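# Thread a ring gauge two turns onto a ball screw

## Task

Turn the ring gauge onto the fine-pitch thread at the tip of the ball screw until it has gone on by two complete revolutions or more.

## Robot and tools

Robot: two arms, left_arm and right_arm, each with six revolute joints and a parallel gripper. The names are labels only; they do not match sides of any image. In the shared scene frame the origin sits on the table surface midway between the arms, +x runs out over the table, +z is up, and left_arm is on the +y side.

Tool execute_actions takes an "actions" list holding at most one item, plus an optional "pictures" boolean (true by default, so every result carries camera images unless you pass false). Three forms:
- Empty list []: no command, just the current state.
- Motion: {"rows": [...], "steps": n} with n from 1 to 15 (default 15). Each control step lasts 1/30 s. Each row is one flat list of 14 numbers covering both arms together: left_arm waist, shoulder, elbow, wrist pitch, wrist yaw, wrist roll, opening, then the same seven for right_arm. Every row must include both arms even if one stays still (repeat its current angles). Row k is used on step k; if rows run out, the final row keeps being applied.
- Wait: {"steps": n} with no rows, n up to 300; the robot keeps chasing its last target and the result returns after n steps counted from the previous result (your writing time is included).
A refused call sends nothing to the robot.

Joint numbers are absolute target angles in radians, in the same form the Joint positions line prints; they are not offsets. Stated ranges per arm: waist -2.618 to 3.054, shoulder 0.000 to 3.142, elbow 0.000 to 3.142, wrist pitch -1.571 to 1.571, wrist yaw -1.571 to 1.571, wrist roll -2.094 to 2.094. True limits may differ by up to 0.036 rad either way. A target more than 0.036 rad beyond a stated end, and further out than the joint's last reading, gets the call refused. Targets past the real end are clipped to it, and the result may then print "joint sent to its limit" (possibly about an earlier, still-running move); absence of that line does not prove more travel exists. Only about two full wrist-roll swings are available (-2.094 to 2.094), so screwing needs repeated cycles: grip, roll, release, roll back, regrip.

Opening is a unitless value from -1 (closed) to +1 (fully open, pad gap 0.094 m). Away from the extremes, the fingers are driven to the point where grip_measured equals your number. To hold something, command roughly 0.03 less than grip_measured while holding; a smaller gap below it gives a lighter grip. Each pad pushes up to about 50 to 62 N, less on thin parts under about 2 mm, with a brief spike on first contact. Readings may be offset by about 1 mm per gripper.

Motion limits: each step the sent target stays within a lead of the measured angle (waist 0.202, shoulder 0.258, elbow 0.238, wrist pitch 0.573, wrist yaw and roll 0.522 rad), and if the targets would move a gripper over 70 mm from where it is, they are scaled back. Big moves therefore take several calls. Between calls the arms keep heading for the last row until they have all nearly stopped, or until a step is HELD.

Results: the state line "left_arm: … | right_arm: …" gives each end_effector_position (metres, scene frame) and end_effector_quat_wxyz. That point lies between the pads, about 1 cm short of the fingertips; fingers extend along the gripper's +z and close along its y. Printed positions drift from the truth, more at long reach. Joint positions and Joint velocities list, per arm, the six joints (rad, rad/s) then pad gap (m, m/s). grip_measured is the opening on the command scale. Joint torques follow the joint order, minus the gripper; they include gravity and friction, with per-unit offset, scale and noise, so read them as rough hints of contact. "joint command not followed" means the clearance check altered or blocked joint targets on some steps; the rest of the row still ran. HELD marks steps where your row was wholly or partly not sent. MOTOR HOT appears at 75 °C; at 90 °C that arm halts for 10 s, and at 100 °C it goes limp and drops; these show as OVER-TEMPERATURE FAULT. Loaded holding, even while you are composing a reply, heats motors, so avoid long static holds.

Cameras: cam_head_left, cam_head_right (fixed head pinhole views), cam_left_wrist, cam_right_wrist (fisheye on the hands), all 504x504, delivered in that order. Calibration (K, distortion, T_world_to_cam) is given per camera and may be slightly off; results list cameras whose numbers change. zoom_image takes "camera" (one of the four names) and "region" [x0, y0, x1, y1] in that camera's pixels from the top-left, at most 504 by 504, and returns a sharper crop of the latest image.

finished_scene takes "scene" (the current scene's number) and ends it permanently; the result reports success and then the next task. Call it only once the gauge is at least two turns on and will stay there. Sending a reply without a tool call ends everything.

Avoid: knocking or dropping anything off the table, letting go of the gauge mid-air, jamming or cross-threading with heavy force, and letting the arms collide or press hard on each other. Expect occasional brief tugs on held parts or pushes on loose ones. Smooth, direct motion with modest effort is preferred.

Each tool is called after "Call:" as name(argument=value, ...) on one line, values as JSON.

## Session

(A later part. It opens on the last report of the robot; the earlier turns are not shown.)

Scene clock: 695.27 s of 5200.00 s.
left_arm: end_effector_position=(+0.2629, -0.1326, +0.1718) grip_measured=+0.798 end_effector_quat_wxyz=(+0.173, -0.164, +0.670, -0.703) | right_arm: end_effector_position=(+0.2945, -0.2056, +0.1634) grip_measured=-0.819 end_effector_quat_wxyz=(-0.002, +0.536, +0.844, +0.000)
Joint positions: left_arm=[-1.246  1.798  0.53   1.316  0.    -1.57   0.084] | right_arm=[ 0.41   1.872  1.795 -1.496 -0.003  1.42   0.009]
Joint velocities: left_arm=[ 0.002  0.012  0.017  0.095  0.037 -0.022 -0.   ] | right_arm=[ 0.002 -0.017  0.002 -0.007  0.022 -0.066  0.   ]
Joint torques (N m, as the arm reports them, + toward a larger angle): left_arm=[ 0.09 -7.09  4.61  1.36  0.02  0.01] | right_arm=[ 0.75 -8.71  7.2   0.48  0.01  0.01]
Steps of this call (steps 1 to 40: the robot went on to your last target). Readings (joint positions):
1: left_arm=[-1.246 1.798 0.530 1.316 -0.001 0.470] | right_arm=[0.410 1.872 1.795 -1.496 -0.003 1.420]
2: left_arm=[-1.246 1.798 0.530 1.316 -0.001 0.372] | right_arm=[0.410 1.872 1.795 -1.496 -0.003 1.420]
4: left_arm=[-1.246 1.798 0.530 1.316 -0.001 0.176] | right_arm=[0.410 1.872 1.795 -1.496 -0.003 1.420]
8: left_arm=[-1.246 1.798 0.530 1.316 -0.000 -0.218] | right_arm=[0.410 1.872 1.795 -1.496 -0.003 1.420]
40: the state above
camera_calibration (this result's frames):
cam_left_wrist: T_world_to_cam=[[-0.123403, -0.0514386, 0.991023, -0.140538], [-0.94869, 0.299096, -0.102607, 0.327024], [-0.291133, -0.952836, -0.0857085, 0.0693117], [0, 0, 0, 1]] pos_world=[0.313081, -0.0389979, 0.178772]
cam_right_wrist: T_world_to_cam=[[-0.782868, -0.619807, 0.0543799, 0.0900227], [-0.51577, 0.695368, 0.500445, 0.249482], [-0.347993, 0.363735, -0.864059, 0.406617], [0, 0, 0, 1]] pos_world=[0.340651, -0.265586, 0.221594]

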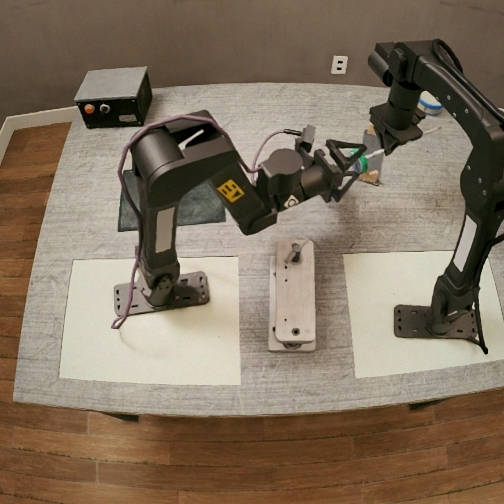

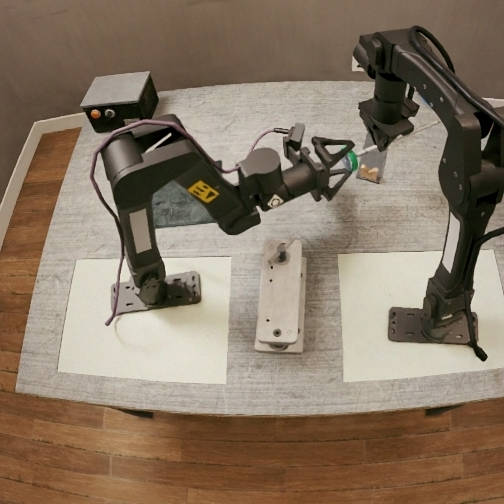

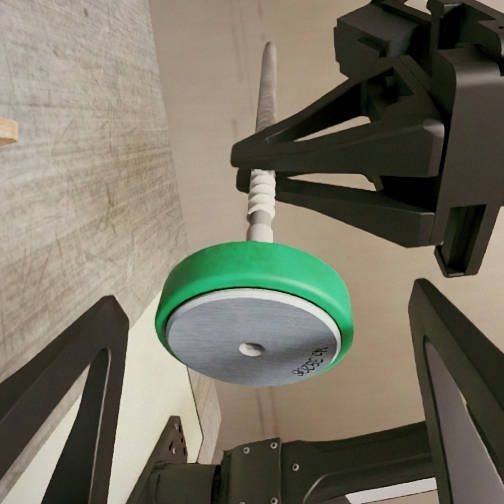

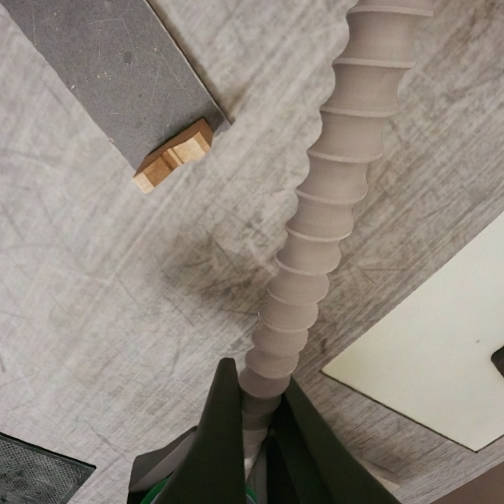

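Call:
execute_actions(actions=[{"rows": [[-1.246,1.805,0.535,1.315,0,-1.57,-0.01, 0.42,1.865,1.82,-1.49,-0.004,1.422,-0.9]], "steps": 12}], pictures=false)

Call:
execute_actions(actions=[{"rows": [[-1.246,1.805,0.535,1.315,0,2.0,-0.01, 0.42,1.865,1.82,-1.49,-0.03,1.422,-0.9]], "steps": 15}], pictures=false)

Call:
execute_actions(actions=[{"steps": 38}], pictures=false)

Call:
execute_actions(actions=[{"rows": [[-1.246,1.805,0.535,1.315,0,2.0,-0.01, 0.42,1.865,1.82,-1.49,-0.006,1.422,-0.9],[-1.246,1.805,0.535,1.315,0,2.0,-0.01, 0.42,1.865,1.82,-1.49,-0.006,1.422,-0.9],[-1.246,1.805,0.535,1.315,0,2.0,-0.01, 0.42,1.865,1.82,-1.49,-0.006,1.422,-0.9],[-1.246,1.805,0.535,1.315,0.003,2.0,0.8, 0.42,1.865,1.82,-1.49,-0.006,1.422,-0.9]], "steps": 12}], pictures=false)

Call:
execute_actions(actions=[{"rows": [[-1.246,1.805,0.535,1.315,0.003,-1.57,0.8, 0.42,1.865,1.82,-1.49,-0.006,1.422,-0.9]], "steps": 15}], pictures=false)

Call:
execute_actions(actions=[{"steps": 38}])

Call:
execute_actions(actions=[{"rows": [[-1.246,1.805,0.535,1.315,0,-1.57,-0.01, 0.42,1.865,1.82,-1.49,-0.006,1.422,-0.9]], "steps": 12}], pictures=false)

Call:
execute_actions(actions=[{"rows": [[-1.246,1.805,0.535,1.315,0,2.0,-0.01, 0.42,1.865,1.82,-1.49,-0.033,1.422,-0.9]], "steps": 15}], pictures=false)

Call:
execute_actions(actions=[{"steps": 38}], pictures=false)

Call:
execute_actions(actions=[{"rows": [[-1.246,1.805,0.535,1.315,0,2.0,-0.01, 0.42,1.865,1.82,-1.49,-0.008,1.422,-0.9],[-1.246,1.805,0.535,1.315,0,2.0,-0.01, 0.42,1.865,1.82,-1.49,-0.008,1.422,-0.9],[-1.246,1.805,0.535,1.315,0,2.0,-0.01, 0.42,1.865,1.82,-1.49,-0.008,1.422,-0.9],[-1.246,1.805,0.535,1.315,0.003,2.0,0.8, 0.42,1.865,1.82,-1.49,-0.008,1.422,-0.9]], "steps": 12}], pictures=false)

Call:
execute_actions(actions=[{"rows": [[-1.246,1.805,0.535,1.315,0.003,-1.57,0.8, 0.42,1.865,1.82,-1.49,-0.008,1.422,-0.9]], "steps": 15}], pictures=false)

Call:
execute_actions(actions=[{"steps": 38}])

Scene clock: 723.83 s of 5200.00 s.
left_arm: end_effector_position=(+0.2629, -0.1326, +0.1716) grip_measured=+0.075 end_effector_quat_wxyz=(+0.172, -0.165, +0.670, -0.703) | right_arm: end_effector_position=(+0.2945, -0.2054, +0.1634) grip_measured=-0.819 end_effector_quat_wxyz=(-0.002, +0.536, +0.844, +0.000)
Joint positions: left_arm=[-1.246  1.798  0.53   1.315  0.    -1.573  0.051] | right_arm=[ 0.41   1.872  1.795 -1.496 -0.004  1.42   0.009]
Joint velocities: left_arm=[-0.002 -0.002  0.002  0.066  0.007  0.037  0.001] | right_arm=[ 0.007 -0.002 -0.007  0.007  0.007 -0.066 -0.001]
Joint torques (N m, as the arm reports them, + toward a larger angle): left_arm=[-0.06 -7.28  4.56  1.39 -0.03  0.05] | right_arm=[ 0.82 -8.66  7.21  0.47 -0.02  0.02]
Steps of this call (steps 1 to 30: the robot went on to your last target; steps 31 to 90: nothing new was sent; then 25.17 s passed at rest; steps 91 to 102: all 12 steps of this action). Readings (joint positions):
91: left_arm=[-1.246 1.798 0.530 1.316 0.000 -1.573] | right_arm=[0.410 1.872 1.795 -1.496 -0.003 1.420]
92: left_arm=[-1.246 1.798 0.530 1.316 0.000 -1.573] | right_arm=[0.410 1.872 1.795 -1.496 -0.003 1.420]
94: left_arm=[-1.246 1.798 0.530 1.315 0.000 -1.573] | right_arm=[0.410 1.872 1.795 -1.496 -0.004 1.420]
98: left_arm=[-1.246 1.798 0.530 1.315 0.000 -1.573] | right_arm=[0.410 1.872 1.795 -1.496 -0.004 1.420]
102: the state above

Scene clock: 724.33 s of 5200.00 s.
left_arm: end_effector_position=(+0.2633, -0.1324, +0.1716) grip_measured=+0.075 end_effector_quat_wxyz=(+0.593, +0.316, +0.613, -0.415) | right_arm: end_effector_position=(+0.2943, -0.2050, +0.1634) grip_measured=-0.819 end_effector_quat_wxyz=(-0.003, +0.536, +0.844, +0.001)
Joint positions: left_arm=[-1.246  1.798  0.53   1.315 -0.002 -0.134  0.051] | right_arm=[ 0.41   1.872  1.795 -1.496 -0.006  1.42   0.009]
Joint velocities: left_arm=[-0.012 -0.007 -0.002  0.007 -0.051  2.806  0.001] | right_arm=[-0.017 -0.007 -0.002 -0.022 -0.022  0.007 -0.   ]
Joint torques (N m, as the arm reports them, + toward a larger angle): left_arm=[-0.06 -7.17  4.48  1.34  0.   -0.03] | right_arm=[ 0.7  -8.66  7.19  0.47 -0.22 -0.06]
Steps of this call (steps 1 to 15: all 15 steps of this action). Readings (joint positions):
1: left_arm=[-1.246 1.798 0.530 1.315 0.000 -1.501] | right_arm=[0.410 1.872 1.795 -1.496 -0.005 1.420]
2: left_arm=[-1.246 1.798 0.530 1.315 0.000 -1.403] | right_arm=[0.410 1.872 1.795 -1.496 -0.005 1.420]
4: left_arm=[-1.246 1.798 0.530 1.315 0.000 -1.209] | right_arm=[0.410 1.872 1.795 -1.496 -0.005 1.420]
8: left_arm=[-1.246 1.798 0.530 1.315 -0.001 -0.820] | right_arm=[0.410 1.872 1.795 -1.496 -0.005 1.420]
15: the state above

Scene clock: 725.60 s of 5200.00 s.
left_arm: end_effector_position=(+0.2638, -0.1322, +0.1716) grip_measured=+0.076 end_effector_quat_wxyz=(+0.650, +0.690, +0.021, +0.319) | right_arm: end_effector_position=(+0.2943, -0.2048, +0.1634) grip_measured=-0.819 end_effector_quat_wxyz=(-0.003, +0.536, +0.844, +0.002)
Joint positions: left_arm=[-1.246  1.798  0.53   1.315 -0.005  1.997  0.051] | right_arm=[ 0.41   1.872  1.795 -1.496 -0.007  1.42   0.009]
Joint velocities: left_arm=[-0.007 -0.002  0.012  0.022  0.022  0.066 -0.001] | right_arm=[ 0.007 -0.012  0.002  0.007  0.007 -0.037  0.001]
Joint torques (N m, as the arm reports them, + toward a larger angle): left_arm=[ 0.01 -7.32  4.63  1.4   0.05 -0.03] | right_arm=[ 0.69 -8.7   7.24  0.49 -0.21  0.03]
Steps of this call (steps 1 to 38: the robot went on to your last target). Readings (joint positions):
1: left_arm=[-1.246 1.798 0.530 1.315 -0.002 -0.036] | right_arm=[0.410 1.872 1.795 -1.496 -0.006 1.420]
2: left_arm=[-1.246 1.798 0.530 1.315 -0.003 0.063] | right_arm=[0.410 1.872 1.795 -1.496 -0.006 1.420]
4: left_arm=[-1.246 1.798 0.530 1.315 -0.003 0.261] | right_arm=[0.410 1.872 1.795 -1.496 -0.006 1.420]
8: left_arm=[-1.246 1.798 0.530 1.315 -0.004 0.658] | right_arm=[0.410 1.872 1.795 -1.496 -0.007 1.420]
38: the state above

Scene clock: 726.00 s of 5200.00 s.
left_arm: end_effector_position=(+0.2635, -0.1323, +0.1716) grip_measured=+0.798 end_effector_quat_wxyz=(+0.649, +0.690, +0.019, +0.320) | right_arm: end_effector_position=(+0.2943, -0.2050, +0.1634) grip_measured=-0.819 end_effector_quat_wxyz=(-0.003, +0.536, +0.844, +0.001)
Joint positions: left_arm=[-1.246  1.798  0.53   1.315 -0.004  2.001  0.084] | right_arm=[ 0.41   1.872  1.795 -1.496 -0.006  1.42   0.009]
Joint velocities: left_arm=[-0.012 -0.002 -0.007 -0.022 -0.007 -0.066  0.001] | right_arm=[-0.032 -0.007 -0.012  0.007 -0.037  0.022  0.001]
Joint torques (N m, as the arm reports them, + toward a larger angle): left_arm=[-0.02 -7.24  4.37  1.39  0.06 -0.03] | right_arm=[ 0.77 -8.77  7.28  0.48  0.04  0.04]
Steps of this call (steps 1 to 12: all 12 steps of this action). Readings (joint positions):
1: left_arm=[-1.246 1.798 0.530 1.315 -0.005 1.998] | right_arm=[0.410 1.872 1.795 -1.496 -0.007 1.420]
2: left_arm=[-1.246 1.798 0.530 1.315 -0.005 1.998] | right_arm=[0.410 1.872 1.795 -1.496 -0.007 1.420]
4: left_arm=[-1.246 1.798 0.530 1.315 -0.005 1.999] | right_arm=[0.410 1.872 1.795 -1.496 -0.006 1.420]
8: left_arm=[-1.246 1.798 0.530 1.315 -0.004 2.000] | right_arm=[0.410 1.872 1.795 -1.496 -0.006 1.420]
12: the state above

Scene clock: 726.50 s of 5200.00 s.
left_arm: end_effector_position=(+0.2634, -0.1324, +0.1718) grip_measured=+0.798 end_effector_quat_wxyz=(+0.700, +0.508, +0.467, -0.186) | right_arm: end_effector_position=(+0.2943, -0.2050, +0.1634) grip_measured=-0.819 end_effector_quat_wxyz=(-0.003, +0.536, +0.844, +0.001)
Joint positions: left_arm=[-1.246  1.798  0.53   1.316 -0.002  0.567  0.084] | right_arm=[ 0.41   1.872  1.795 -1.496 -0.006  1.42   0.009]
Joint velocities: left_arm=[ 0.012 -0.002 -0.012  0.022 -0.11  -2.864 -0.002] | right_arm=[-0.017 -0.012 -0.002 -0.022  0.037 -0.022 -0.   ]
Joint torques (N m, as the arm reports them, + toward a larger angle): left_arm=[-0.09 -7.29  4.73  1.35  0.02 -0.07] | right_arm=[ 0.69 -8.6   7.23  0.47  0.    0.03]
Steps of this call (steps 1 to 15: all 15 steps of this action). Readings (joint positions):
1: left_arm=[-1.246 1.798 0.530 1.315 -0.004 1.929] | right_arm=[0.410 1.872 1.795 -1.496 -0.006 1.420]
2: left_arm=[-1.246 1.798 0.530 1.315 -0.004 1.830] | right_arm=[0.410 1.872 1.795 -1.496 -0.006 1.420]
4: left_arm=[-1.246 1.798 0.530 1.316 -0.003 1.636] | right_arm=[0.410 1.872 1.795 -1.496 -0.006 1.420]
8: left_arm=[-1.246 1.798 0.530 1.316 -0.003 1.248] | right_arm=[0.410 1.872 1.795 -1.496 -0.006 1.420]
15: the state above

Scene clock: 727.77 s of 5200.00 s.
left_arm: end_effector_position=(+0.2632, -0.1324, +0.1719) grip_measured=+0.798 end_effector_quat_wxyz=(+0.174, -0.165, +0.670, -0.703) | right_arm: end_effector_position=(+0.2943, -0.2050, +0.1634) grip_measured=-0.819 end_effector_quat_wxyz=(-0.003, +0.536, +0.844, +0.001)
Joint positions: left_arm=[-1.246  1.798  0.53   1.316 -0.002 -1.569  0.084] | right_arm=[ 0.41   1.872  1.795 -1.496 -0.006  1.42   0.009]
Joint velocities: left_arm=[ 0.002  0.012  0.002  0.007  0.066 -0.125  0.001] | right_arm=[-0.012  0.017 -0.007 -0.051 -0.037  0.007  0.   ]
Joint torques (N m, as the arm reports them, + toward a larger angle): left_arm=[ 0.05 -7.1   4.43  1.37  0.03  0.  ] | right_arm=[ 0.68 -8.76  7.25  0.48 -0.01  0.03]
Steps of this call (steps 1 to 38: the robot went on to your last target). Readings (joint positions):
1: left_arm=[-1.246 1.798 0.530 1.316 -0.002 0.470] | right_arm=[0.410 1.872 1.795 -1.496 -0.006 1.420]
2: left_arm=[-1.246 1.798 0.530 1.316 -0.002 0.371] | right_arm=[0.410 1.872 1.795 -1.496 -0.006 1.420]
4: left_arm=[-1.246 1.798 0.530 1.316 -0.002 0.176] | right_arm=[0.410 1.872 1.795 -1.496 -0.006 1.420]
8: left_arm=[-1.246 1.798 0.530 1.316 -0.002 -0.218] | right_arm=[0.410 1.872 1.795 -1.496 -0.006 1.420]
38: the state above
camera_calibration (this result's frames):
cam_left_wrist: T_world_to_cam=[[-0.124399, -0.0518301, 0.990878, -0.140352], [-0.949161, 0.297251, -0.103614, 0.327321], [-0.289169, -0.953392, -0.0861729, 0.0690503], [0, 0, 0, 1]] pos_world=[0.313188, -0.038739, 0.178937]
cam_right_wrist: T_world_to_cam=[[-0.782825, -0.619959, 0.0532454, 0.0903662], [-0.51533, 0.693903, 0.502924, 0.248204], [-0.34874, 0.366263, -0.862689, 0.40689], [0, 0, 0, 1]] pos_world=[0.340546, -0.265234, 0.22138]

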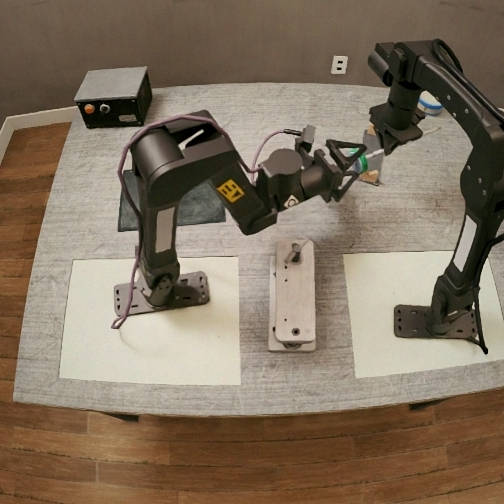

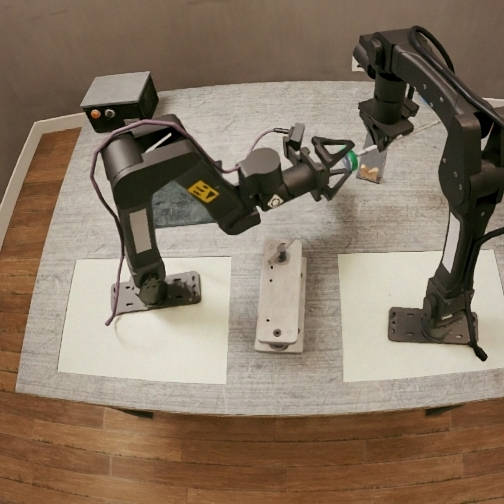

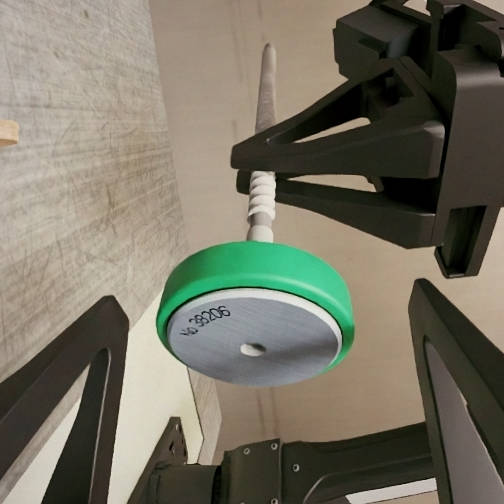

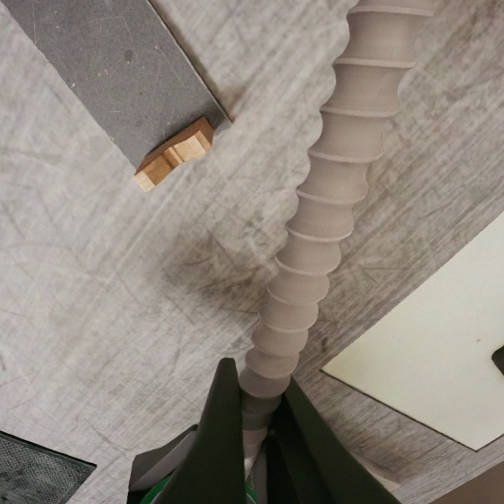

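Scene clock: 728.17 s of 5200.00 s.
left_arm: end_effector_position=(+0.2632, -0.1324, +0.1717) grip_measured=+0.075 end_effector_quat_wxyz=(+0.173, -0.166, +0.670, -0.703) | right_arm: end_effector_position=(+0.2943, -0.2049, +0.1634) grip_measured=-0.819 end_effector_quat_wxyz=(-0.003, +0.536, +0.844, +0.001)
Joint positions: left_arm=[-1.246  1.798  0.53   1.315 -0.002 -1.572  0.051] | right_arm=[ 0.41   1.872  1.795 -1.496 -0.007  1.42   0.009]
Joint velocities: left_arm=[-0.002 -0.037 -0.027  0.022 -0.007 -0.037 -0.001] | right_arm=[-0.022  0.002 -0.012 -0.051 -0.095  0.007 -0.   ]
Joint torques (N m, as the arm reports them, + toward a larger angle): left_arm=[-0.09 -7.3   4.47  1.41  0.02  0.03] | right_arm=[ 0.73 -8.69  7.19  0.48  0.    0.04]
Steps of this call (steps 1 to 12: all 12 steps of this action). Readings (joint positions):
1: left_arm=[-1.246 1.798 0.530 1.316 -0.002 -1.570] | right_arm=[0.410 1.872 1.795 -1.496 -0.006 1.420]
2: left_arm=[-1.246 1.798 0.530 1.316 -0.002 -1.570] | right_arm=[0.410 1.872 1.795 -1.496 -0.006 1.420]
4: left_arm=[-1.246 1.798 0.530 1.315 -0.002 -1.572] | right_arm=[0.410 1.872 1.795 -1.496 -0.007 1.420]
8: left_arm=[-1.246 1.798 0.530 1.315 -0.002 -1.572] | right_arm=[0.410 1.872 1.795 -1.496 -0.007 1.420]
12: the state above

Scene clock: 728.67 s of 5200.00 s.
left_arm: end_effector_position=(+0.2635, -0.1323, +0.1717) grip_measured=+0.076 end_effector_quat_wxyz=(+0.594, +0.317, +0.613, -0.414) | right_arm: end_effector_position=(+0.2942, -0.2045, +0.1634) grip_measured=-0.819 end_effector_quat_wxyz=(-0.004, +0.536, +0.844, +0.002)
Joint positions: left_arm=[-1.246  1.798  0.53   1.315 -0.003 -0.132  0.051] | right_arm=[ 0.41   1.872  1.795 -1.496 -0.009  1.42   0.009]
Joint velocities: left_arm=[ 0.002 -0.012  0.007 -0.007  0.007  2.806  0.   ] | right_arm=[-0.002 -0.017 -0.022  0.037  0.022 -0.037 -0.001]
Joint torques (N m, as the arm reports them, + toward a larger angle): left_arm=[-0.16 -7.18  4.59  1.38  0.04 -0.01] | right_arm=[ 0.74 -8.78  7.17  0.49 -0.23 -0.04]
Steps of this call (steps 1 to 15: all 15 steps of this action). Readings (joint positions):
1: left_arm=[-1.246 1.798 0.530 1.315 -0.002 -1.500] | right_arm=[0.410 1.872 1.795 -1.496 -0.008 1.420]
2: left_arm=[-1.246 1.798 0.530 1.315 -0.002 -1.402] | right_arm=[0.410 1.872 1.795 -1.496 -0.008 1.420]
4: left_arm=[-1.246 1.798 0.530 1.315 -0.002 -1.208] | right_arm=[0.410 1.872 1.795 -1.496 -0.008 1.420]
8: left_arm=[-1.246 1.798 0.530 1.315 -0.002 -0.818] | right_arm=[0.410 1.872 1.795 -1.496 -0.008 1.420]
15: the state above

Scene clock: 729.93 s of 5200.00 s.
left_arm: end_effector_position=(+0.2638, -0.1322, +0.1717) grip_measured=+0.076 end_effector_quat_wxyz=(+0.650, +0.690, +0.021, +0.319) | right_arm: end_effector_position=(+0.2941, -0.2043, +0.1634) grip_measured=-0.819 end_effector_quat_wxyz=(-0.005, +0.536, +0.844, +0.003)
Joint positions: left_arm=[-1.246  1.798  0.53   1.315 -0.005  1.997  0.051] | right_arm=[ 0.41   1.872  1.795 -1.496 -0.01   1.42   0.009]
Joint velocities: left_arm=[-0.007  0.012 -0.007 -0.007 -0.051  0.037  0.   ] | right_arm=[-0.007  0.002 -0.002 -0.037 -0.11   0.022 -0.001]
Joint torques (N m, as the arm reports them, + toward a larger angle): left_arm=[ 0.02 -7.18  4.54  1.35  0.04 -0.05] | right_arm=[ 0.67 -8.75  7.29  0.5  -0.22  0.03]
Steps of this call (steps 1 to 38: the robot went on to your last target). Readings (joint positions):
1: left_arm=[-1.246 1.798 0.530 1.315 -0.003 -0.034] | right_arm=[0.410 1.872 1.795 -1.496 -0.009 1.420]
2: left_arm=[-1.246 1.798 0.530 1.315 -0.004 0.065] | right_arm=[0.410 1.872 1.795 -1.496 -0.009 1.420]
4: left_arm=[-1.246 1.798 0.530 1.315 -0.004 0.263] | right_arm=[0.410 1.872 1.795 -1.496 -0.009 1.420]
8: left_arm=[-1.246 1.798 0.530 1.315 -0.004 0.660] | right_arm=[0.410 1.872 1.795 -1.496 -0.010 1.420]
38: the state above

Scene clock: 730.33 s of 5200.00 s.
left_arm: end_effector_position=(+0.2636, -0.1323, +0.1717) grip_measured=+0.798 end_effector_quat_wxyz=(+0.649, +0.690, +0.019, +0.320) | right_arm: end_effector_position=(+0.2943, -0.2045, +0.1634) grip_measured=-0.819 end_effector_quat_wxyz=(-0.004, +0.536, +0.844, +0.002)
Joint positions: left_arm=[-1.246  1.798  0.53   1.315 -0.004  2.001  0.084] | right_arm=[ 0.41   1.872  1.795 -1.496 -0.009  1.42   0.009]
Joint velocities: left_arm=[-0.007  0.007  0.017 -0.022 -0.066 -0.022 -0.001] | right_arm=[-0.012  0.002  0.007 -0.066 -0.051  0.037  0.   ]
Joint torques (N m, as the arm reports them, + toward a larger angle): left_arm=[ 0.01 -7.29  4.62  1.42  0.07 -0.05] | right_arm=[ 0.75 -8.77  7.22  0.47  0.02 -0.01]
Steps of this call (steps 1 to 12: all 12 steps of this action). Readings (joint positions):
1: left_arm=[-1.246 1.798 0.530 1.315 -0.005 1.997] | right_arm=[0.410 1.872 1.795 -1.496 -0.010 1.420]
2: left_arm=[-1.246 1.798 0.530 1.315 -0.005 1.998] | right_arm=[0.410 1.872 1.795 -1.496 -0.010 1.420]
4: left_arm=[-1.246 1.798 0.530 1.315 -0.005 1.999] | right_arm=[0.410 1.872 1.795 -1.496 -0.009 1.420]
8: left_arm=[-1.246 1.798 0.530 1.315 -0.004 2.000] | right_arm=[0.410 1.872 1.795 -1.496 -0.009 1.420]
12: the state above

Scene clock: 730.83 s of 5200.00 s.
left_arm: end_effector_position=(+0.2634, -0.1324, +0.1719) grip_measured=+0.798 end_effector_quat_wxyz=(+0.700, +0.507, +0.467, -0.186) | right_arm: end_effector_position=(+0.2943, -0.2045, +0.1634) grip_measured=-0.819 end_effector_quat_wxyz=(-0.004, +0.536, +0.844, +0.002)
Joint positions: left_arm=[-1.246  1.798  0.53   1.316 -0.002  0.567  0.084] | right_arm=[ 0.41   1.872  1.795 -1.496 -0.009  1.42   0.009]
Joint velocities: left_arm=[-0.007  0.007  0.017 -0.007 -0.066 -2.777 -0.   ] | right_arm=[-0.002 -0.007 -0.012  0.081 -0.095 -0.037 -0.001]
Joint torques (N m, as the arm reports them, + toward a larger angle): left_arm=[ 0.01 -7.24  4.53  1.4   0.05 -0.05] | right_arm=[ 0.73 -8.71  7.2   0.49  0.02  0.02]
Steps of this call (steps 1 to 15: all 15 steps of this action). Readings (joint positions):
1: left_arm=[-1.246 1.798 0.530 1.315 -0.004 1.929] | right_arm=[0.410 1.872 1.795 -1.496 -0.009 1.420]
2: left_arm=[-1.246 1.798 0.530 1.315 -0.004 1.830] | right_arm=[0.410 1.872 1.795 -1.496 -0.009 1.420]
4: left_arm=[-1.246 1.798 0.530 1.316 -0.003 1.636] | right_arm=[0.410 1.872 1.795 -1.496 -0.009 1.420]
8: left_arm=[-1.246 1.798 0.530 1.316 -0.002 1.248] | right_arm=[0.410 1.872 1.795 -1.496 -0.009 1.420]
15: the state above

Scene clock: 732.10 s of 5200.00 s.
left_arm: end_effector_position=(+0.2632, -0.1324, +0.1720) grip_measured=+0.798 end_effector_quat_wxyz=(+0.174, -0.164, +0.670, -0.703) | right_arm: end_effector_position=(+0.2943, -0.2045, +0.1634) grip_measured=-0.819 end_effector_quat_wxyz=(-0.004, +0.536, +0.844, +0.002)
Joint positions: left_arm=[-1.246  1.798  0.53   1.317 -0.002 -1.568  0.084] | right_arm=[ 0.41   1.872  1.795 -1.496 -0.009  1.42   0.009]
Joint velocities: left_arm=[ 0.002 -0.017 -0.012  0.022 -0.051 -0.051  0.   ] | right_arm=[-0.017  0.007  0.002 -0.037  0.037  0.007 -0.   ]
Joint torques (N m, as the arm reports them, + toward a larger angle): left_arm=[ 0.02 -7.29  4.31  1.33  0.02  0.08] | right_arm=[ 0.8  -8.69  7.21  0.47  0.01  0.02]
Steps of this call (steps 1 to 38: the robot went on to your last target). Readings (joint positions):
1: left_arm=[-1.246 1.798 0.530 1.316 -0.002 0.469] | right_arm=[0.410 1.872 1.795 -1.496 -0.009 1.420]
2: left_arm=[-1.246 1.798 0.530 1.316 -0.002 0.371] | right_arm=[0.410 1.872 1.795 -1.496 -0.009 1.420]
4: left_arm=[-1.246 1.798 0.530 1.316 -0.002 0.175] | right_arm=[0.410 1.872 1.795 -1.496 -0.009 1.420]
8: left_arm=[-1.246 1.798 0.530 1.316 -0.002 -0.218] | right_arm=[0.410 1.872 1.795 -1.496 -0.009 1.420]
38: the state above
camera_calibration (this result's frames):
cam_left_wrist: T_world_to_cam=[[-0.124908, -0.051673, 0.990822, -0.140281], [-0.949113, 0.297217, -0.104149, 0.327403], [-0.289107, -0.953411, -0.0861682, 0.069042], [0, 0, 0, 1]] pos_world=[0.313181, -0.038733, 0.179042]
cam_right_wrist: T_world_to_cam=[[-0.782803, -0.620114, 0.0517568, 0.090861], [-0.515073, 0.692377, 0.505286, 0.247015], [-0.34917, 0.368881, -0.861398, 0.407121], [0, 0, 0, 1]] pos_world=[0.340511, -0.264862, 0.221178]

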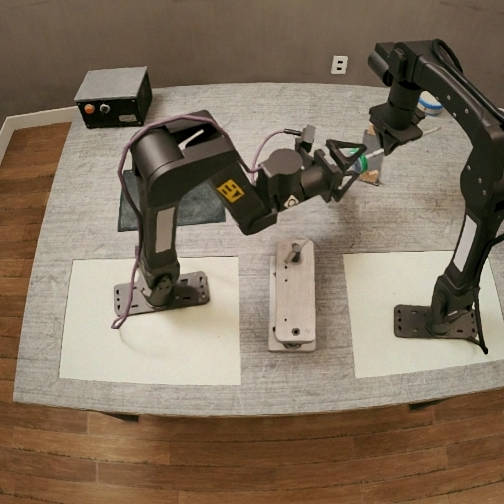

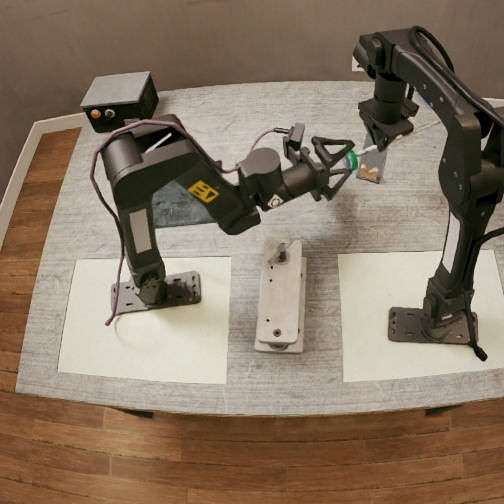

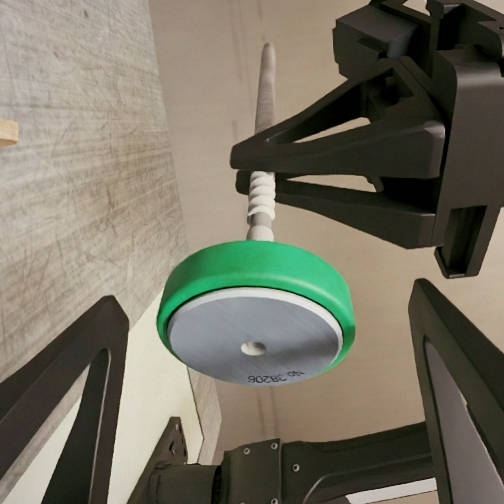

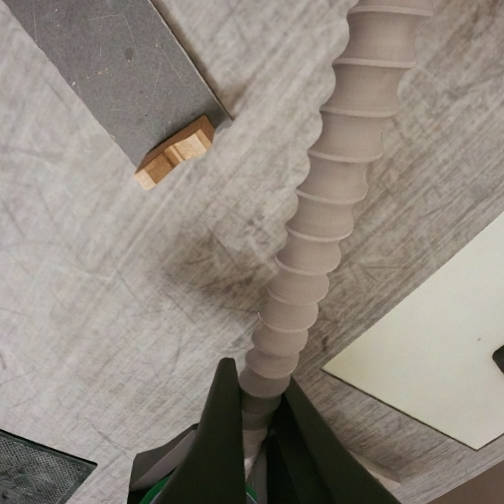

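Call:
execute_actions(actions=[])

Scene clock: 756.10 s of 5200.00 s.
left_arm: end_effector_position=(+0.2632, -0.1324, +0.1720) grip_measured=+0.798 end_effector_quat_wxyz=(+0.173, -0.166, +0.669, -0.703) | right_arm: end_effector_position=(+0.2943, -0.2045, +0.1634) grip_measured=-0.819 end_effector_quat_wxyz=(-0.004, +0.536, +0.844, +0.002)
Joint positions: left_arm=[-1.246  1.798  0.53   1.317 -0.002 -1.573  0.084] | right_arm=[ 0.41   1.872  1.795 -1.496 -0.009  1.42   0.009]
Joint velocities: left_arm=[ 0.012 -0.022 -0.002  0.037  0.007  0.007 -0.001] | right_arm=[-0.002  0.022 -0.012  0.066 -0.022  0.037  0.001]
Joint torques (N m, as the arm reports them, + toward a larger angle): left_arm=[-0.04 -7.14  4.72  1.34  0.03  0.05] | right_arm=[ 0.74 -8.76  7.2   0.47 -0.01  0.03]
Steps of this call (steps 1 to 30: the robot went on to your last target; steps 31 to 90: nothing new was sent; then 21.00 s passed at rest). Readings (joint positions):
1: left_arm=[-1.246 1.798 0.530 1.317 -0.002 -1.569] | right_arm=[0.410 1.872 1.795 -1.496 -0.009 1.420]
2: left_arm=[-1.246 1.798 0.530 1.317 -0.002 -1.570] | right_arm=[0.410 1.872 1.795 -1.496 -0.009 1.420]
4: left_arm=[-1.246 1.798 0.530 1.317 -0.002 -1.571] | right_arm=[0.410 1.872 1.795 -1.496 -0.009 1.420]
8: left_arm=[-1.246 1.798 0.530 1.317 -0.002 -1.572] | right_arm=[0.410 1.872 1.795 -1.496 -0.009 1.420]
90: the state above
All arms were judged still, so your last target was given up. Only a new action makes them travel on or press farther. Fingers that are still opening or closing keep moving.
camera_calibration (this result's frames):
cam_left_wrist: T_world_to_cam=[[-0.121241, -0.0497161, 0.991377, -0.141083], [-0.949433, 0.297211, -0.101206, 0.32698], [-0.289616, -0.953517, -0.0832361, 0.0686578], [0, 0, 0, 1]] pos_world=[0.313225, -0.0387298, 0.178674]
cam_right_wrist: T_world_to_cam=[[-0.782803, -0.620114, 0.0517568, 0.090861], [-0.515073, 0.692377, 0.505286, 0.247015], [-0.34917, 0.368881, -0.861398, 0.407121], [0, 0, 0, 1]] pos_world=[0.340511, -0.264862, 0.221178]

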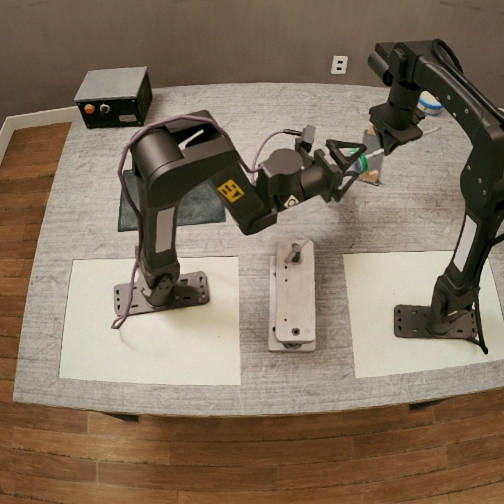

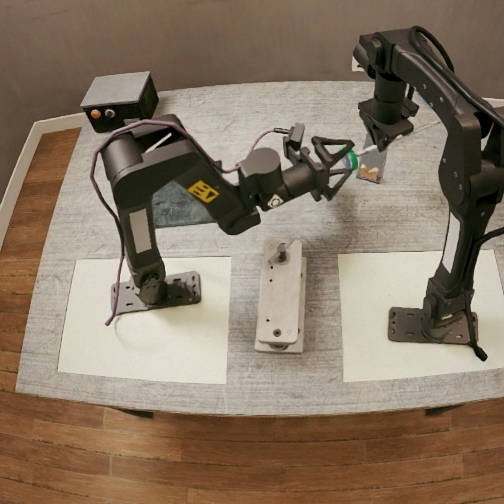

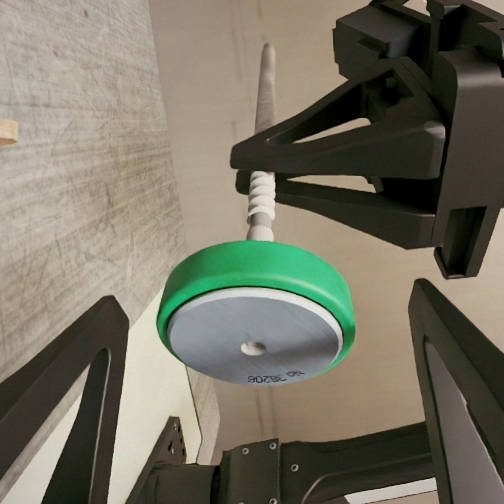

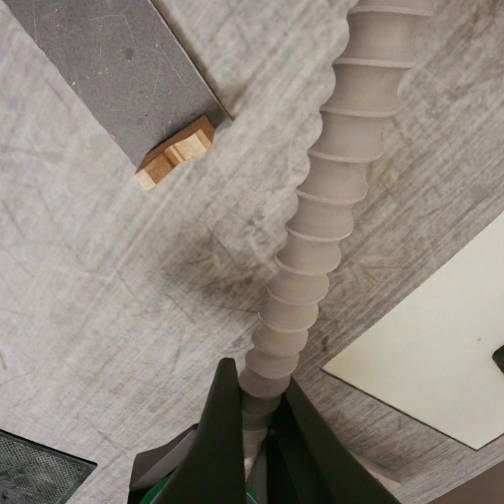

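Call:
execute_actions(actions=[{"rows": [[-1.246,1.805,0.535,1.315,0,-1.57,-0.01, 0.42,1.865,1.82,-1.49,-0.009,1.422,-0.9]], "steps": 12}], pictures=false)

Call:
execute_actions(actions=[{"rows": [[-1.246,1.805,0.535,1.315,0,2.0,-0.01, 0.42,1.865,1.82,-1.49,-0.035,1.422,-0.9]], "steps": 15}], pictures=false)

Call:
execute_actions(actions=[{"steps": 38}])

Scene clock: 763.30 s of 5200.00 s.
left_arm: end_effector_position=(+0.2632, -0.1324, +0.1718) grip_measured=+0.075 end_effector_quat_wxyz=(+0.172, -0.166, +0.670, -0.703) | right_arm: end_effector_position=(+0.2943, -0.2044, +0.1634) grip_measured=-0.819 end_effector_quat_wxyz=(-0.004, +0.536, +0.844, +0.002)
Joint positions: left_arm=[-1.246  1.798  0.53   1.316 -0.002 -1.573  0.051] | right_arm=[ 0.41   1.872  1.795 -1.496 -0.009  1.42   0.009]
Joint velocities: left_arm=[-0.007 -0.002 -0.007 -0.066  0.007 -0.007  0.001] | right_arm=[ 0.002 -0.012 -0.017  0.007 -0.022 -0.037 -0.   ]
Joint torques (N m, as the arm reports them, + toward a larger angle): left_arm=[-0.12 -7.13  4.43  1.42  0.04  0.07] | right_arm=[ 0.68 -8.65  7.17  0.48  0.03  0.03]
Steps of this call (steps 1 to 90: nothing new was sent; then 3.80 s passed at rest; steps 91 to 102: all 12 steps of this action). Readings (joint positions):
91: left_arm=[-1.246 1.798 0.530 1.317 -0.002 -1.573] | right_arm=[0.410 1.872 1.795 -1.496 -0.009 1.420]
92: left_arm=[-1.246 1.798 0.530 1.317 -0.002 -1.573] | right_arm=[0.410 1.872 1.795 -1.496 -0.009 1.420]
94: left_arm=[-1.246 1.798 0.530 1.316 -0.002 -1.573] | right_arm=[0.410 1.872 1.795 -1.496 -0.009 1.420]
98: left_arm=[-1.246 1.798 0.530 1.316 -0.002 -1.573] | right_arm=[0.410 1.872 1.795 -1.496 -0.009 1.420]
102: the state above

Scene clock: 763.80 s of 5200.00 s.
left_arm: end_effector_position=(+0.2635, -0.1323, +0.1718) grip_measured=+0.075 end_effector_quat_wxyz=(+0.593, +0.316, +0.613, -0.415) | right_arm: end_effector_position=(+0.2941, -0.2040, +0.1634) grip_measured=-0.819 end_effector_quat_wxyz=(-0.005, +0.536, +0.844, +0.003)
Joint positions: left_arm=[-1.246  1.798  0.53   1.316 -0.004 -0.134  0.051] | right_arm=[ 0.41   1.872  1.795 -1.496 -0.012  1.42   0.009]
Joint velocities: left_arm=[-0.002 -0.007 -0.002 -0.007  0.051  2.879  0.   ] | right_arm=[-0.022  0.002 -0.017 -0.051 -0.037  0.007  0.001]
Joint torques (N m, as the arm reports them, + toward a larger angle): left_arm=[-0.18 -7.14  4.56  1.4   0.01  0.04] | right_arm=[ 0.69 -8.8   7.29  0.48 -0.2   0.  ]
Steps of this call (steps 1 to 15: all 15 steps of this action). Readings (joint positions):
1: left_arm=[-1.246 1.798 0.530 1.316 -0.002 -1.501] | right_arm=[0.410 1.872 1.795 -1.496 -0.010 1.420]
2: left_arm=[-1.246 1.798 0.530 1.316 -0.002 -1.403] | right_arm=[0.410 1.872 1.795 -1.496 -0.011 1.420]
4: left_arm=[-1.246 1.798 0.530 1.316 -0.002 -1.209] | right_arm=[0.410 1.872 1.795 -1.496 -0.011 1.420]
8: left_arm=[-1.246 1.798 0.530 1.316 -0.002 -0.820] | right_arm=[0.410 1.872 1.795 -1.496 -0.011 1.420]
15: the state above

Scene clock: 765.07 s of 5200.00 s.
left_arm: end_effector_position=(+0.2639, -0.1321, +0.1718) grip_measured=+0.075 end_effector_quat_wxyz=(+0.650, +0.690, +0.022, +0.319) | right_arm: end_effector_position=(+0.2941, -0.2038, +0.1634) grip_measured=-0.819 end_effector_quat_wxyz=(-0.005, +0.536, +0.844, +0.004)
Joint positions: left_arm=[-1.246  1.798  0.53   1.316 -0.006  1.996  0.051] | right_arm=[ 0.41   1.872  1.795 -1.496 -0.013  1.42   0.009]
Joint velocities: left_arm=[ 0.022  0.012 -0.007 -0.007 -0.022  0.051 -0.   ] | right_arm=[-0.002 -0.007 -0.007  0.007  0.095 -0.066  0.001]
Joint torques (N m, as the arm reports them, + toward a larger angle): left_arm=[ 0.   -7.26  4.57  1.38  0.01 -0.04] | right_arm=[ 0.7  -8.66  7.2   0.46 -0.2   0.03]
Steps of this call (steps 1 to 38: the robot went on to your last target). Readings (joint positions):
1: left_arm=[-1.246 1.798 0.530 1.316 -0.004 -0.036] | right_arm=[0.410 1.872 1.795 -1.496 -0.012 1.420]
2: left_arm=[-1.246 1.798 0.530 1.316 -0.004 0.063] | right_arm=[0.410 1.872 1.795 -1.496 -0.012 1.420]
4: left_arm=[-1.246 1.798 0.530 1.316 -0.004 0.261] | right_arm=[0.410 1.872 1.795 -1.496 -0.012 1.420]
8: left_arm=[-1.246 1.798 0.530 1.316 -0.005 0.658] | right_arm=[0.410 1.872 1.795 -1.496 -0.012 1.420]
38: the state above
camera_calibration (this result's frames):
cam_left_wrist: T_world_to_cam=[[0.503219, 0.18024, -0.845153, 0.0403106], [0.200547, 0.926948, 0.317093, 0.0353266], [0.840566, -0.32906, 0.430311, -0.234842], [0, 0, 0, 1]] pos_world=[0.170031, -0.117289, 0.123922]
cam_right_wrist: T_world_to_cam=[[-0.782746, -0.620313, 0.0501954, 0.0913367], [-0.514463, 0.690341, 0.508682, 0.245256], [-0.350194, 0.372345, -0.85949, 0.407484], [0, 0, 0, 1]] pos_world=[0.340367, -0.264377, 0.220887]

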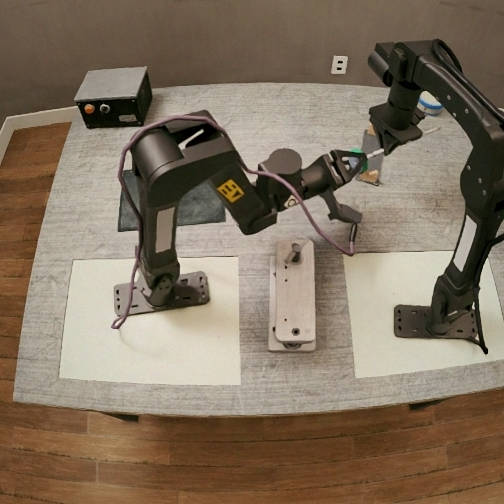

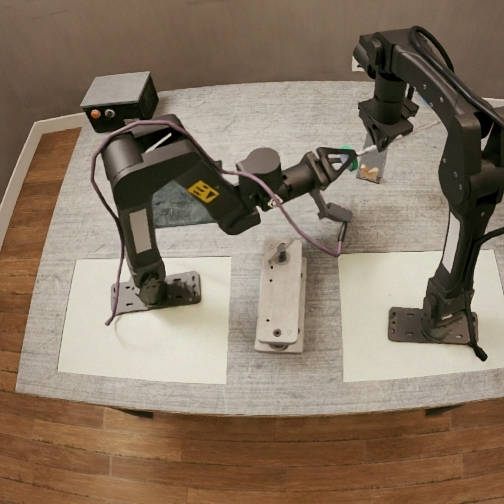

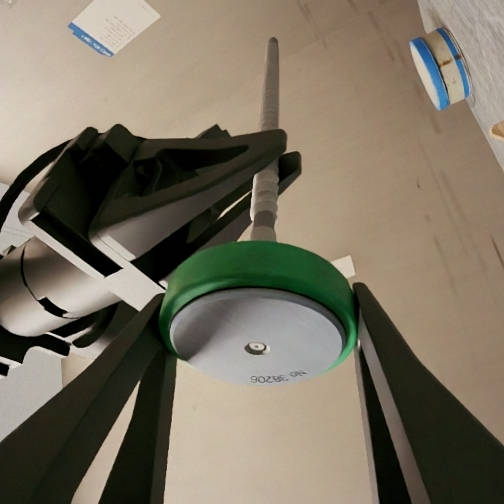

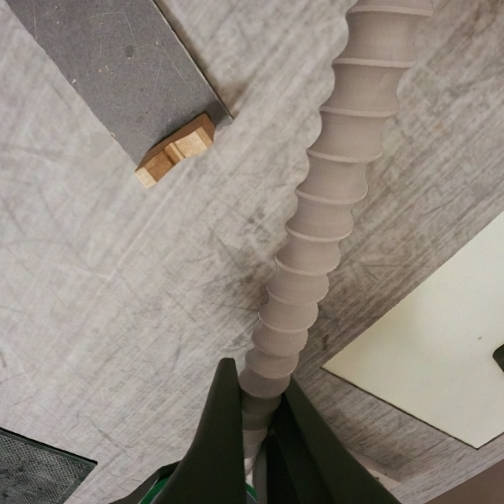

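Call:
execute_actions(actions=[{"rows": [[-1.246,1.805,0.535,1.315,0,2.0,-0.01, 0.42,1.865,1.82,-1.49,-0.013,1.422,-0.9],[-1.246,1.805,0.535,1.315,0,2.0,-0.01, 0.42,1.865,1.82,-1.49,-0.013,1.422,-0.9],[-1.246,1.805,0.535,1.315,0,2.0,-0.01, 0.42,1.865,1.82,-1.49,-0.013,1.422,-0.9],[-1.246,1.805,0.535,1.315,0.003,2.0,0.8, 0.42,1.865,1.82,-1.49,-0.013,1.422,-0.9]], "steps": 12}], pictures=false)

Call:
execute_actions(actions=[{"rows": [[-1.246,1.805,0.535,1.315,0.003,-1.57,0.8, 0.42,1.865,1.82,-1.49,-0.013,1.422,-0.9]], "steps": 15}], pictures=false)

Call:
execute_actions(actions=[{"steps": 38}], pictures=false)

Call:
execute_actions(actions=[{"rows": [[-1.246,1.805,0.535,1.315,0,-1.57,-0.01, 0.42,1.865,1.82,-1.49,-0.013,1.422,-0.9]], "steps": 12}], pictures=false)

Call:
execute_actions(actions=[{"rows": [[-1.246,1.805,0.535,1.315,0,2.0,-0.01, 0.42,1.865,1.82,-1.49,-0.039,1.422,-0.9]], "steps": 15}], pictures=false)

Call:
execute_actions(actions=[{"steps": 38}])

Scene clock: 779.27 s of 5200.00 s.
left_arm: end_effector_position=(+0.2636, -0.1322, +0.1718) grip_measured=+0.798 end_effector_quat_wxyz=(+0.649, +0.690, +0.019, +0.320) | right_arm: end_effector_position=(+0.2942, -0.2039, +0.1634) grip_measured=-0.819 end_effector_quat_wxyz=(-0.005, +0.536, +0.844, +0.003)
Joint positions: left_arm=[-1.246  1.798  0.53   1.316 -0.004  2.002  0.084] | right_arm=[ 0.41   1.872  1.795 -1.495 -0.012  1.42   0.009]
Joint velocities: left_arm=[-0.007  0.012 -0.002  0.081  0.022 -0.037  0.   ] | right_arm=[-0.002 -0.007 -0.027 -0.081  0.037  0.007  0.   ]
Joint torques (N m, as the arm reports them, + toward a larger angle): left_arm=[-0.04 -7.32  4.5   1.33  0.01 -0.07] | right_arm=[ 0.72 -8.78  7.13  0.53 -0.03  0.04]
Steps of this call (steps 1 to 30: the robot went on to your last target; steps 31 to 90: nothing new was sent; then 10.80 s passed at rest; steps 91 to 102: all 12 steps of this action). Readings (joint positions):
91: left_arm=[-1.246 1.798 0.530 1.316 -0.006 2.000] | right_arm=[0.410 1.872 1.795 -1.496 -0.013 1.420]
92: left_arm=[-1.246 1.798 0.530 1.316 -0.006 2.000] | right_arm=[0.410 1.872 1.795 -1.496 -0.013 1.420]
94: left_arm=[-1.246 1.798 0.530 1.316 -0.006 2.000] | right_arm=[0.410 1.872 1.795 -1.496 -0.012 1.420]
98: left_arm=[-1.246 1.798 0.530 1.316 -0.004 2.001] | right_arm=[0.410 1.872 1.795 -1.495 -0.012 1.420]
102: the state above

Scene clock: 779.77 s of 5200.00 s.
left_arm: end_effector_position=(+0.2634, -0.1323, +0.1720) grip_measured=+0.798 end_effector_quat_wxyz=(+0.700, +0.507, +0.467, -0.186) | right_arm: end_effector_position=(+0.2942, -0.2039, +0.1634) grip_measured=-0.819 end_effector_quat_wxyz=(-0.005, +0.536, +0.844, +0.003)
Joint positions: left_arm=[-1.246  1.798  0.53   1.317 -0.003  0.568  0.084] | right_arm=[ 0.41   1.872  1.795 -1.495 -0.012  1.42   0.009]
Joint velocities: left_arm=[-0.002 -0.002  0.012  0.007  0.007 -2.791 -0.   ] | right_arm=[-0.002  0.002  0.002  0.066  0.007 -0.125 -0.   ]
Joint torques (N m, as the arm reports them, + toward a larger angle): left_arm=[ 0.09 -7.04  4.56  1.41  0.07  0.01] | right_arm=[ 0.73 -8.69  7.2   0.47 -0.02  0.02]
Steps of this call (steps 1 to 15: all 15 steps of this action). Readings (joint positions):
1: left_arm=[-1.246 1.798 0.530 1.316 -0.004 1.929] | right_arm=[0.410 1.872 1.795 -1.495 -0.012 1.420]
2: left_arm=[-1.246 1.798 0.530 1.316 -0.004 1.831] | right_arm=[0.410 1.872 1.795 -1.495 -0.012 1.420]
4: left_arm=[-1.246 1.798 0.530 1.317 -0.003 1.636] | right_arm=[0.410 1.872 1.795 -1.495 -0.012 1.420]
8: left_arm=[-1.246 1.798 0.530 1.317 -0.003 1.248] | right_arm=[0.410 1.872 1.795 -1.495 -0.012 1.420]
15: the state above

Scene clock: 781.03 s of 5200.00 s.
left_arm: end_effector_position=(+0.2632, -0.1324, +0.1720) grip_measured=+0.798 end_effector_quat_wxyz=(+0.174, -0.164, +0.670, -0.703) | right_arm: end_effector_position=(+0.2942, -0.2039, +0.1634) grip_measured=-0.819 end_effector_quat_wxyz=(-0.005, +0.536, +0.844, +0.003)
Joint positions: left_arm=[-1.246  1.798  0.53   1.317 -0.002 -1.569  0.084] | right_arm=[ 0.41   1.872  1.795 -1.495 -0.012  1.42   0.009]
Joint velocities: left_arm=[-0.002  0.012 -0.002  0.007  0.007 -0.022  0.   ] | right_arm=[-0.032 -0.007 -0.007  0.007 -0.007 -0.051 -0.001]
Joint torques (N m, as the arm reports them, + toward a larger angle): left_arm=[ 0.04 -7.19  4.46  1.38  0.01  0.  ] | right_arm=[ 0.7  -8.73  7.22  0.48 -0.01  0.02]
Steps of this call (steps 1 to 38: the robot went on to your last target). Readings (joint positions):
1: left_arm=[-1.246 1.798 0.530 1.317 -0.002 0.470] | right_arm=[0.410 1.872 1.795 -1.495 -0.012 1.420]
2: left_arm=[-1.246 1.798 0.530 1.317 -0.002 0.372] | right_arm=[0.410 1.872 1.795 -1.495 -0.012 1.420]
4: left_arm=[-1.246 1.798 0.530 1.317 -0.002 0.176] | right_arm=[0.410 1.872 1.795 -1.495 -0.012 1.420]
8: left_arm=[-1.246 1.798 0.530 1.317 -0.002 -0.218] | right_arm=[0.410 1.872 1.795 -1.495 -0.012 1.420]
38: the state above

Scene clock: 781.43 s of 5200.00 s.
left_arm: end_effector_position=(+0.2632, -0.1324, +0.1720) grip_measured=+0.075 end_effector_quat_wxyz=(+0.173, -0.166, +0.669, -0.703) | right_arm: end_effector_position=(+0.2942, -0.2038, +0.1634) grip_measured=-0.819 end_effector_quat_wxyz=(-0.005, +0.536, +0.844, +0.004)
Joint positions: left_arm=[-1.246  1.798  0.53   1.317 -0.002 -1.572  0.051] | right_arm=[ 0.41   1.872  1.795 -1.495 -0.013  1.42   0.009]
Joint velocities: left_arm=[-0.007  0.012  0.017  0.007  0.007  0.037  0.001] | right_arm=[ 0.002 -0.027 -0.012 -0.037 -0.081 -0.037 -0.   ]
Joint torques (N m, as the arm reports them, + toward a larger angle): left_arm=[ 0.11 -7.35  4.6   1.38  0.   -0.04] | right_arm=[ 0.9  -8.64  7.19  0.48 -0.01  0.02]
Steps of this call (steps 1 to 12: all 12 steps of this action). Readings (joint positions):
1: left_arm=[-1.246 1.798 0.530 1.317 -0.002 -1.570] | right_arm=[0.410 1.872 1.795 -1.495 -0.012 1.420]
2: left_arm=[-1.246 1.798 0.530 1.317 -0.002 -1.570] | right_arm=[0.410 1.872 1.795 -1.495 -0.012 1.420]
4: left_arm=[-1.246 1.798 0.530 1.317 -0.002 -1.571] | right_arm=[0.410 1.872 1.795 -1.495 -0.013 1.420]
8: left_arm=[-1.246 1.798 0.530 1.317 -0.002 -1.572] | right_arm=[0.410 1.872 1.795 -1.495 -0.013 1.420]
12: the state above

Scene clock: 781.93 s of 5200.00 s.
left_arm: end_effector_position=(+0.2636, -0.1322, +0.1720) grip_measured=+0.075 end_effector_quat_wxyz=(+0.594, +0.316, +0.613, -0.414) | right_arm: end_effector_position=(+0.2941, -0.2034, +0.1634) grip_measured=-0.819 end_effector_quat_wxyz=(-0.006, +0.536, +0.844, +0.004)
Joint positions: left_arm=[-1.246  1.798  0.53   1.317 -0.004 -0.134  0.051] | right_arm=[ 0.41   1.872  1.795 -1.495 -0.015  1.42   0.009]
Joint velocities: left_arm=[-0.007 -0.007  0.002  0.007 -0.022  2.821  0.001] | right_arm=[ 0.022 -0.007 -0.012  0.007  0.007 -0.007 -0.   ]
Joint torques (N m, as the arm reports them, + toward a larger angle): left_arm=[ 0.03 -7.11  4.64  1.43  0.04 -0.02] | right_arm=[ 0.77 -8.7   7.25  0.46 -0.21  0.06]
Steps of this call (steps 1 to 15: all 15 steps of this action). Readings (joint positions):
1: left_arm=[-1.246 1.798 0.530 1.317 -0.002 -1.500] | right_arm=[0.410 1.872 1.795 -1.495 -0.014 1.420]
2: left_arm=[-1.246 1.798 0.530 1.317 -0.002 -1.402] | right_arm=[0.410 1.872 1.795 -1.495 -0.014 1.420]
4: left_arm=[-1.246 1.798 0.530 1.317 -0.002 -1.207] | right_arm=[0.410 1.872 1.795 -1.495 -0.014 1.420]
8: left_arm=[-1.246 1.798 0.530 1.317 -0.002 -0.819] | right_arm=[0.410 1.872 1.795 -1.495 -0.015 1.420]
15: the state above

Scene clock: 783.20 s of 5200.00 s.
left_arm: end_effector_position=(+0.2640, -0.1320, +0.1720) grip_measured=+0.075 end_effector_quat_wxyz=(+0.650, +0.689, +0.022, +0.319) | right_arm: end_effector_position=(+0.2940, -0.2032, +0.1634) grip_measured=-0.819 end_effector_quat_wxyz=(-0.007, +0.536, +0.844, +0.005)
Joint positions: left_arm=[-1.246  1.798  0.53   1.317 -0.006  1.996  0.051] | right_arm=[ 0.41   1.872  1.795 -1.495 -0.016  1.418  0.009]
Joint velocities: left_arm=[-0.012  0.002 -0.007  0.007 -0.037  0.037 -0.001] | right_arm=[-0.002 -0.002  0.012 -0.037 -0.125  0.022 -0.   ]
Joint torques (N m, as the arm reports them, + toward a larger angle): left_arm=[-0.06 -7.36  4.6   1.41  0.03  0.06] | right_arm=[ 0.7  -8.73  7.18  0.47 -0.21  0.04]
Steps of this call (steps 1 to 38: the robot went on to your last target). Readings (joint positions):
1: left_arm=[-1.246 1.798 0.530 1.317 -0.004 -0.035] | right_arm=[0.410 1.872 1.795 -1.495 -0.015 1.420]
2: left_arm=[-1.246 1.798 0.530 1.317 -0.004 0.063] | right_arm=[0.410 1.872 1.795 -1.495 -0.015 1.420]
4: left_arm=[-1.246 1.798 0.530 1.317 -0.005 0.261] | right_arm=[0.410 1.872 1.795 -1.495 -0.015 1.420]
8: left_arm=[-1.246 1.798 0.530 1.317 -0.005 0.657] | right_arm=[0.410 1.872 1.795 -1.495 -0.016 1.419]
38: the state above
camera_calibration (this result's frames):
cam_left_wrist: T_world_to_cam=[[0.503435, 0.179853, -0.845107, 0.0403192], [0.200087, 0.927241, 0.316526, 0.035476], [0.840546, -0.328445, 0.43082, -0.234959], [0, 0, 0, 1]] pos_world=[0.170097, -0.117317, 0.12407]
cam_right_wrist: T_world_to_cam=[[-0.78201, -0.621373, 0.0485457, 0.0914897], [-0.514945, 0.688017, 0.511335, 0.244021], [-0.35113, 0.374871, -0.858009, 0.407781], [0, 0, 0, 1]] pos_world=[0.340387, -0.263906, 0.220662]

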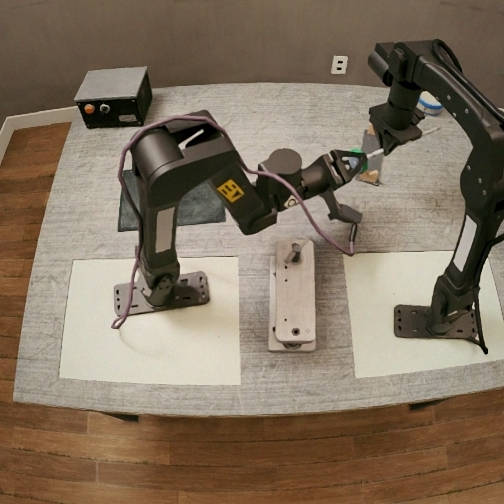

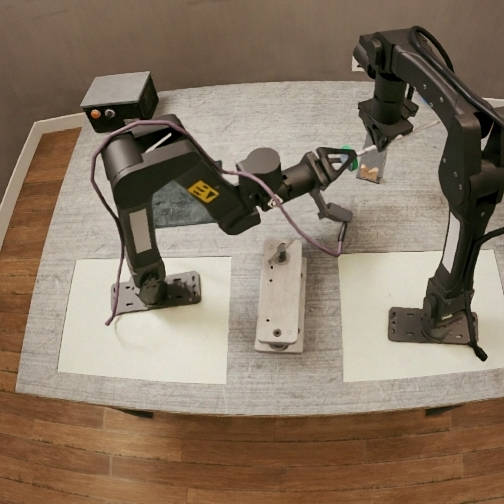

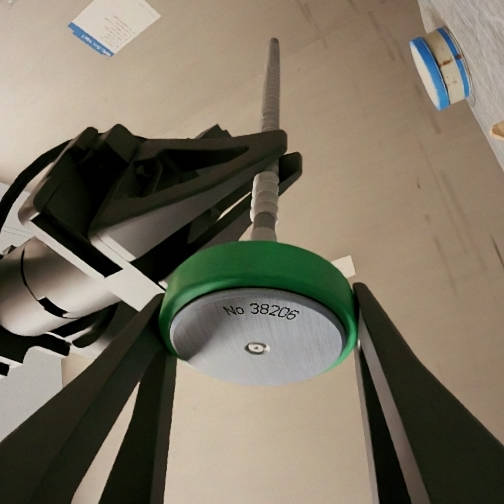

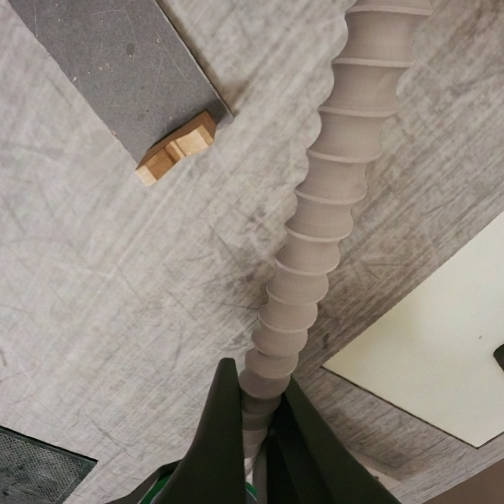

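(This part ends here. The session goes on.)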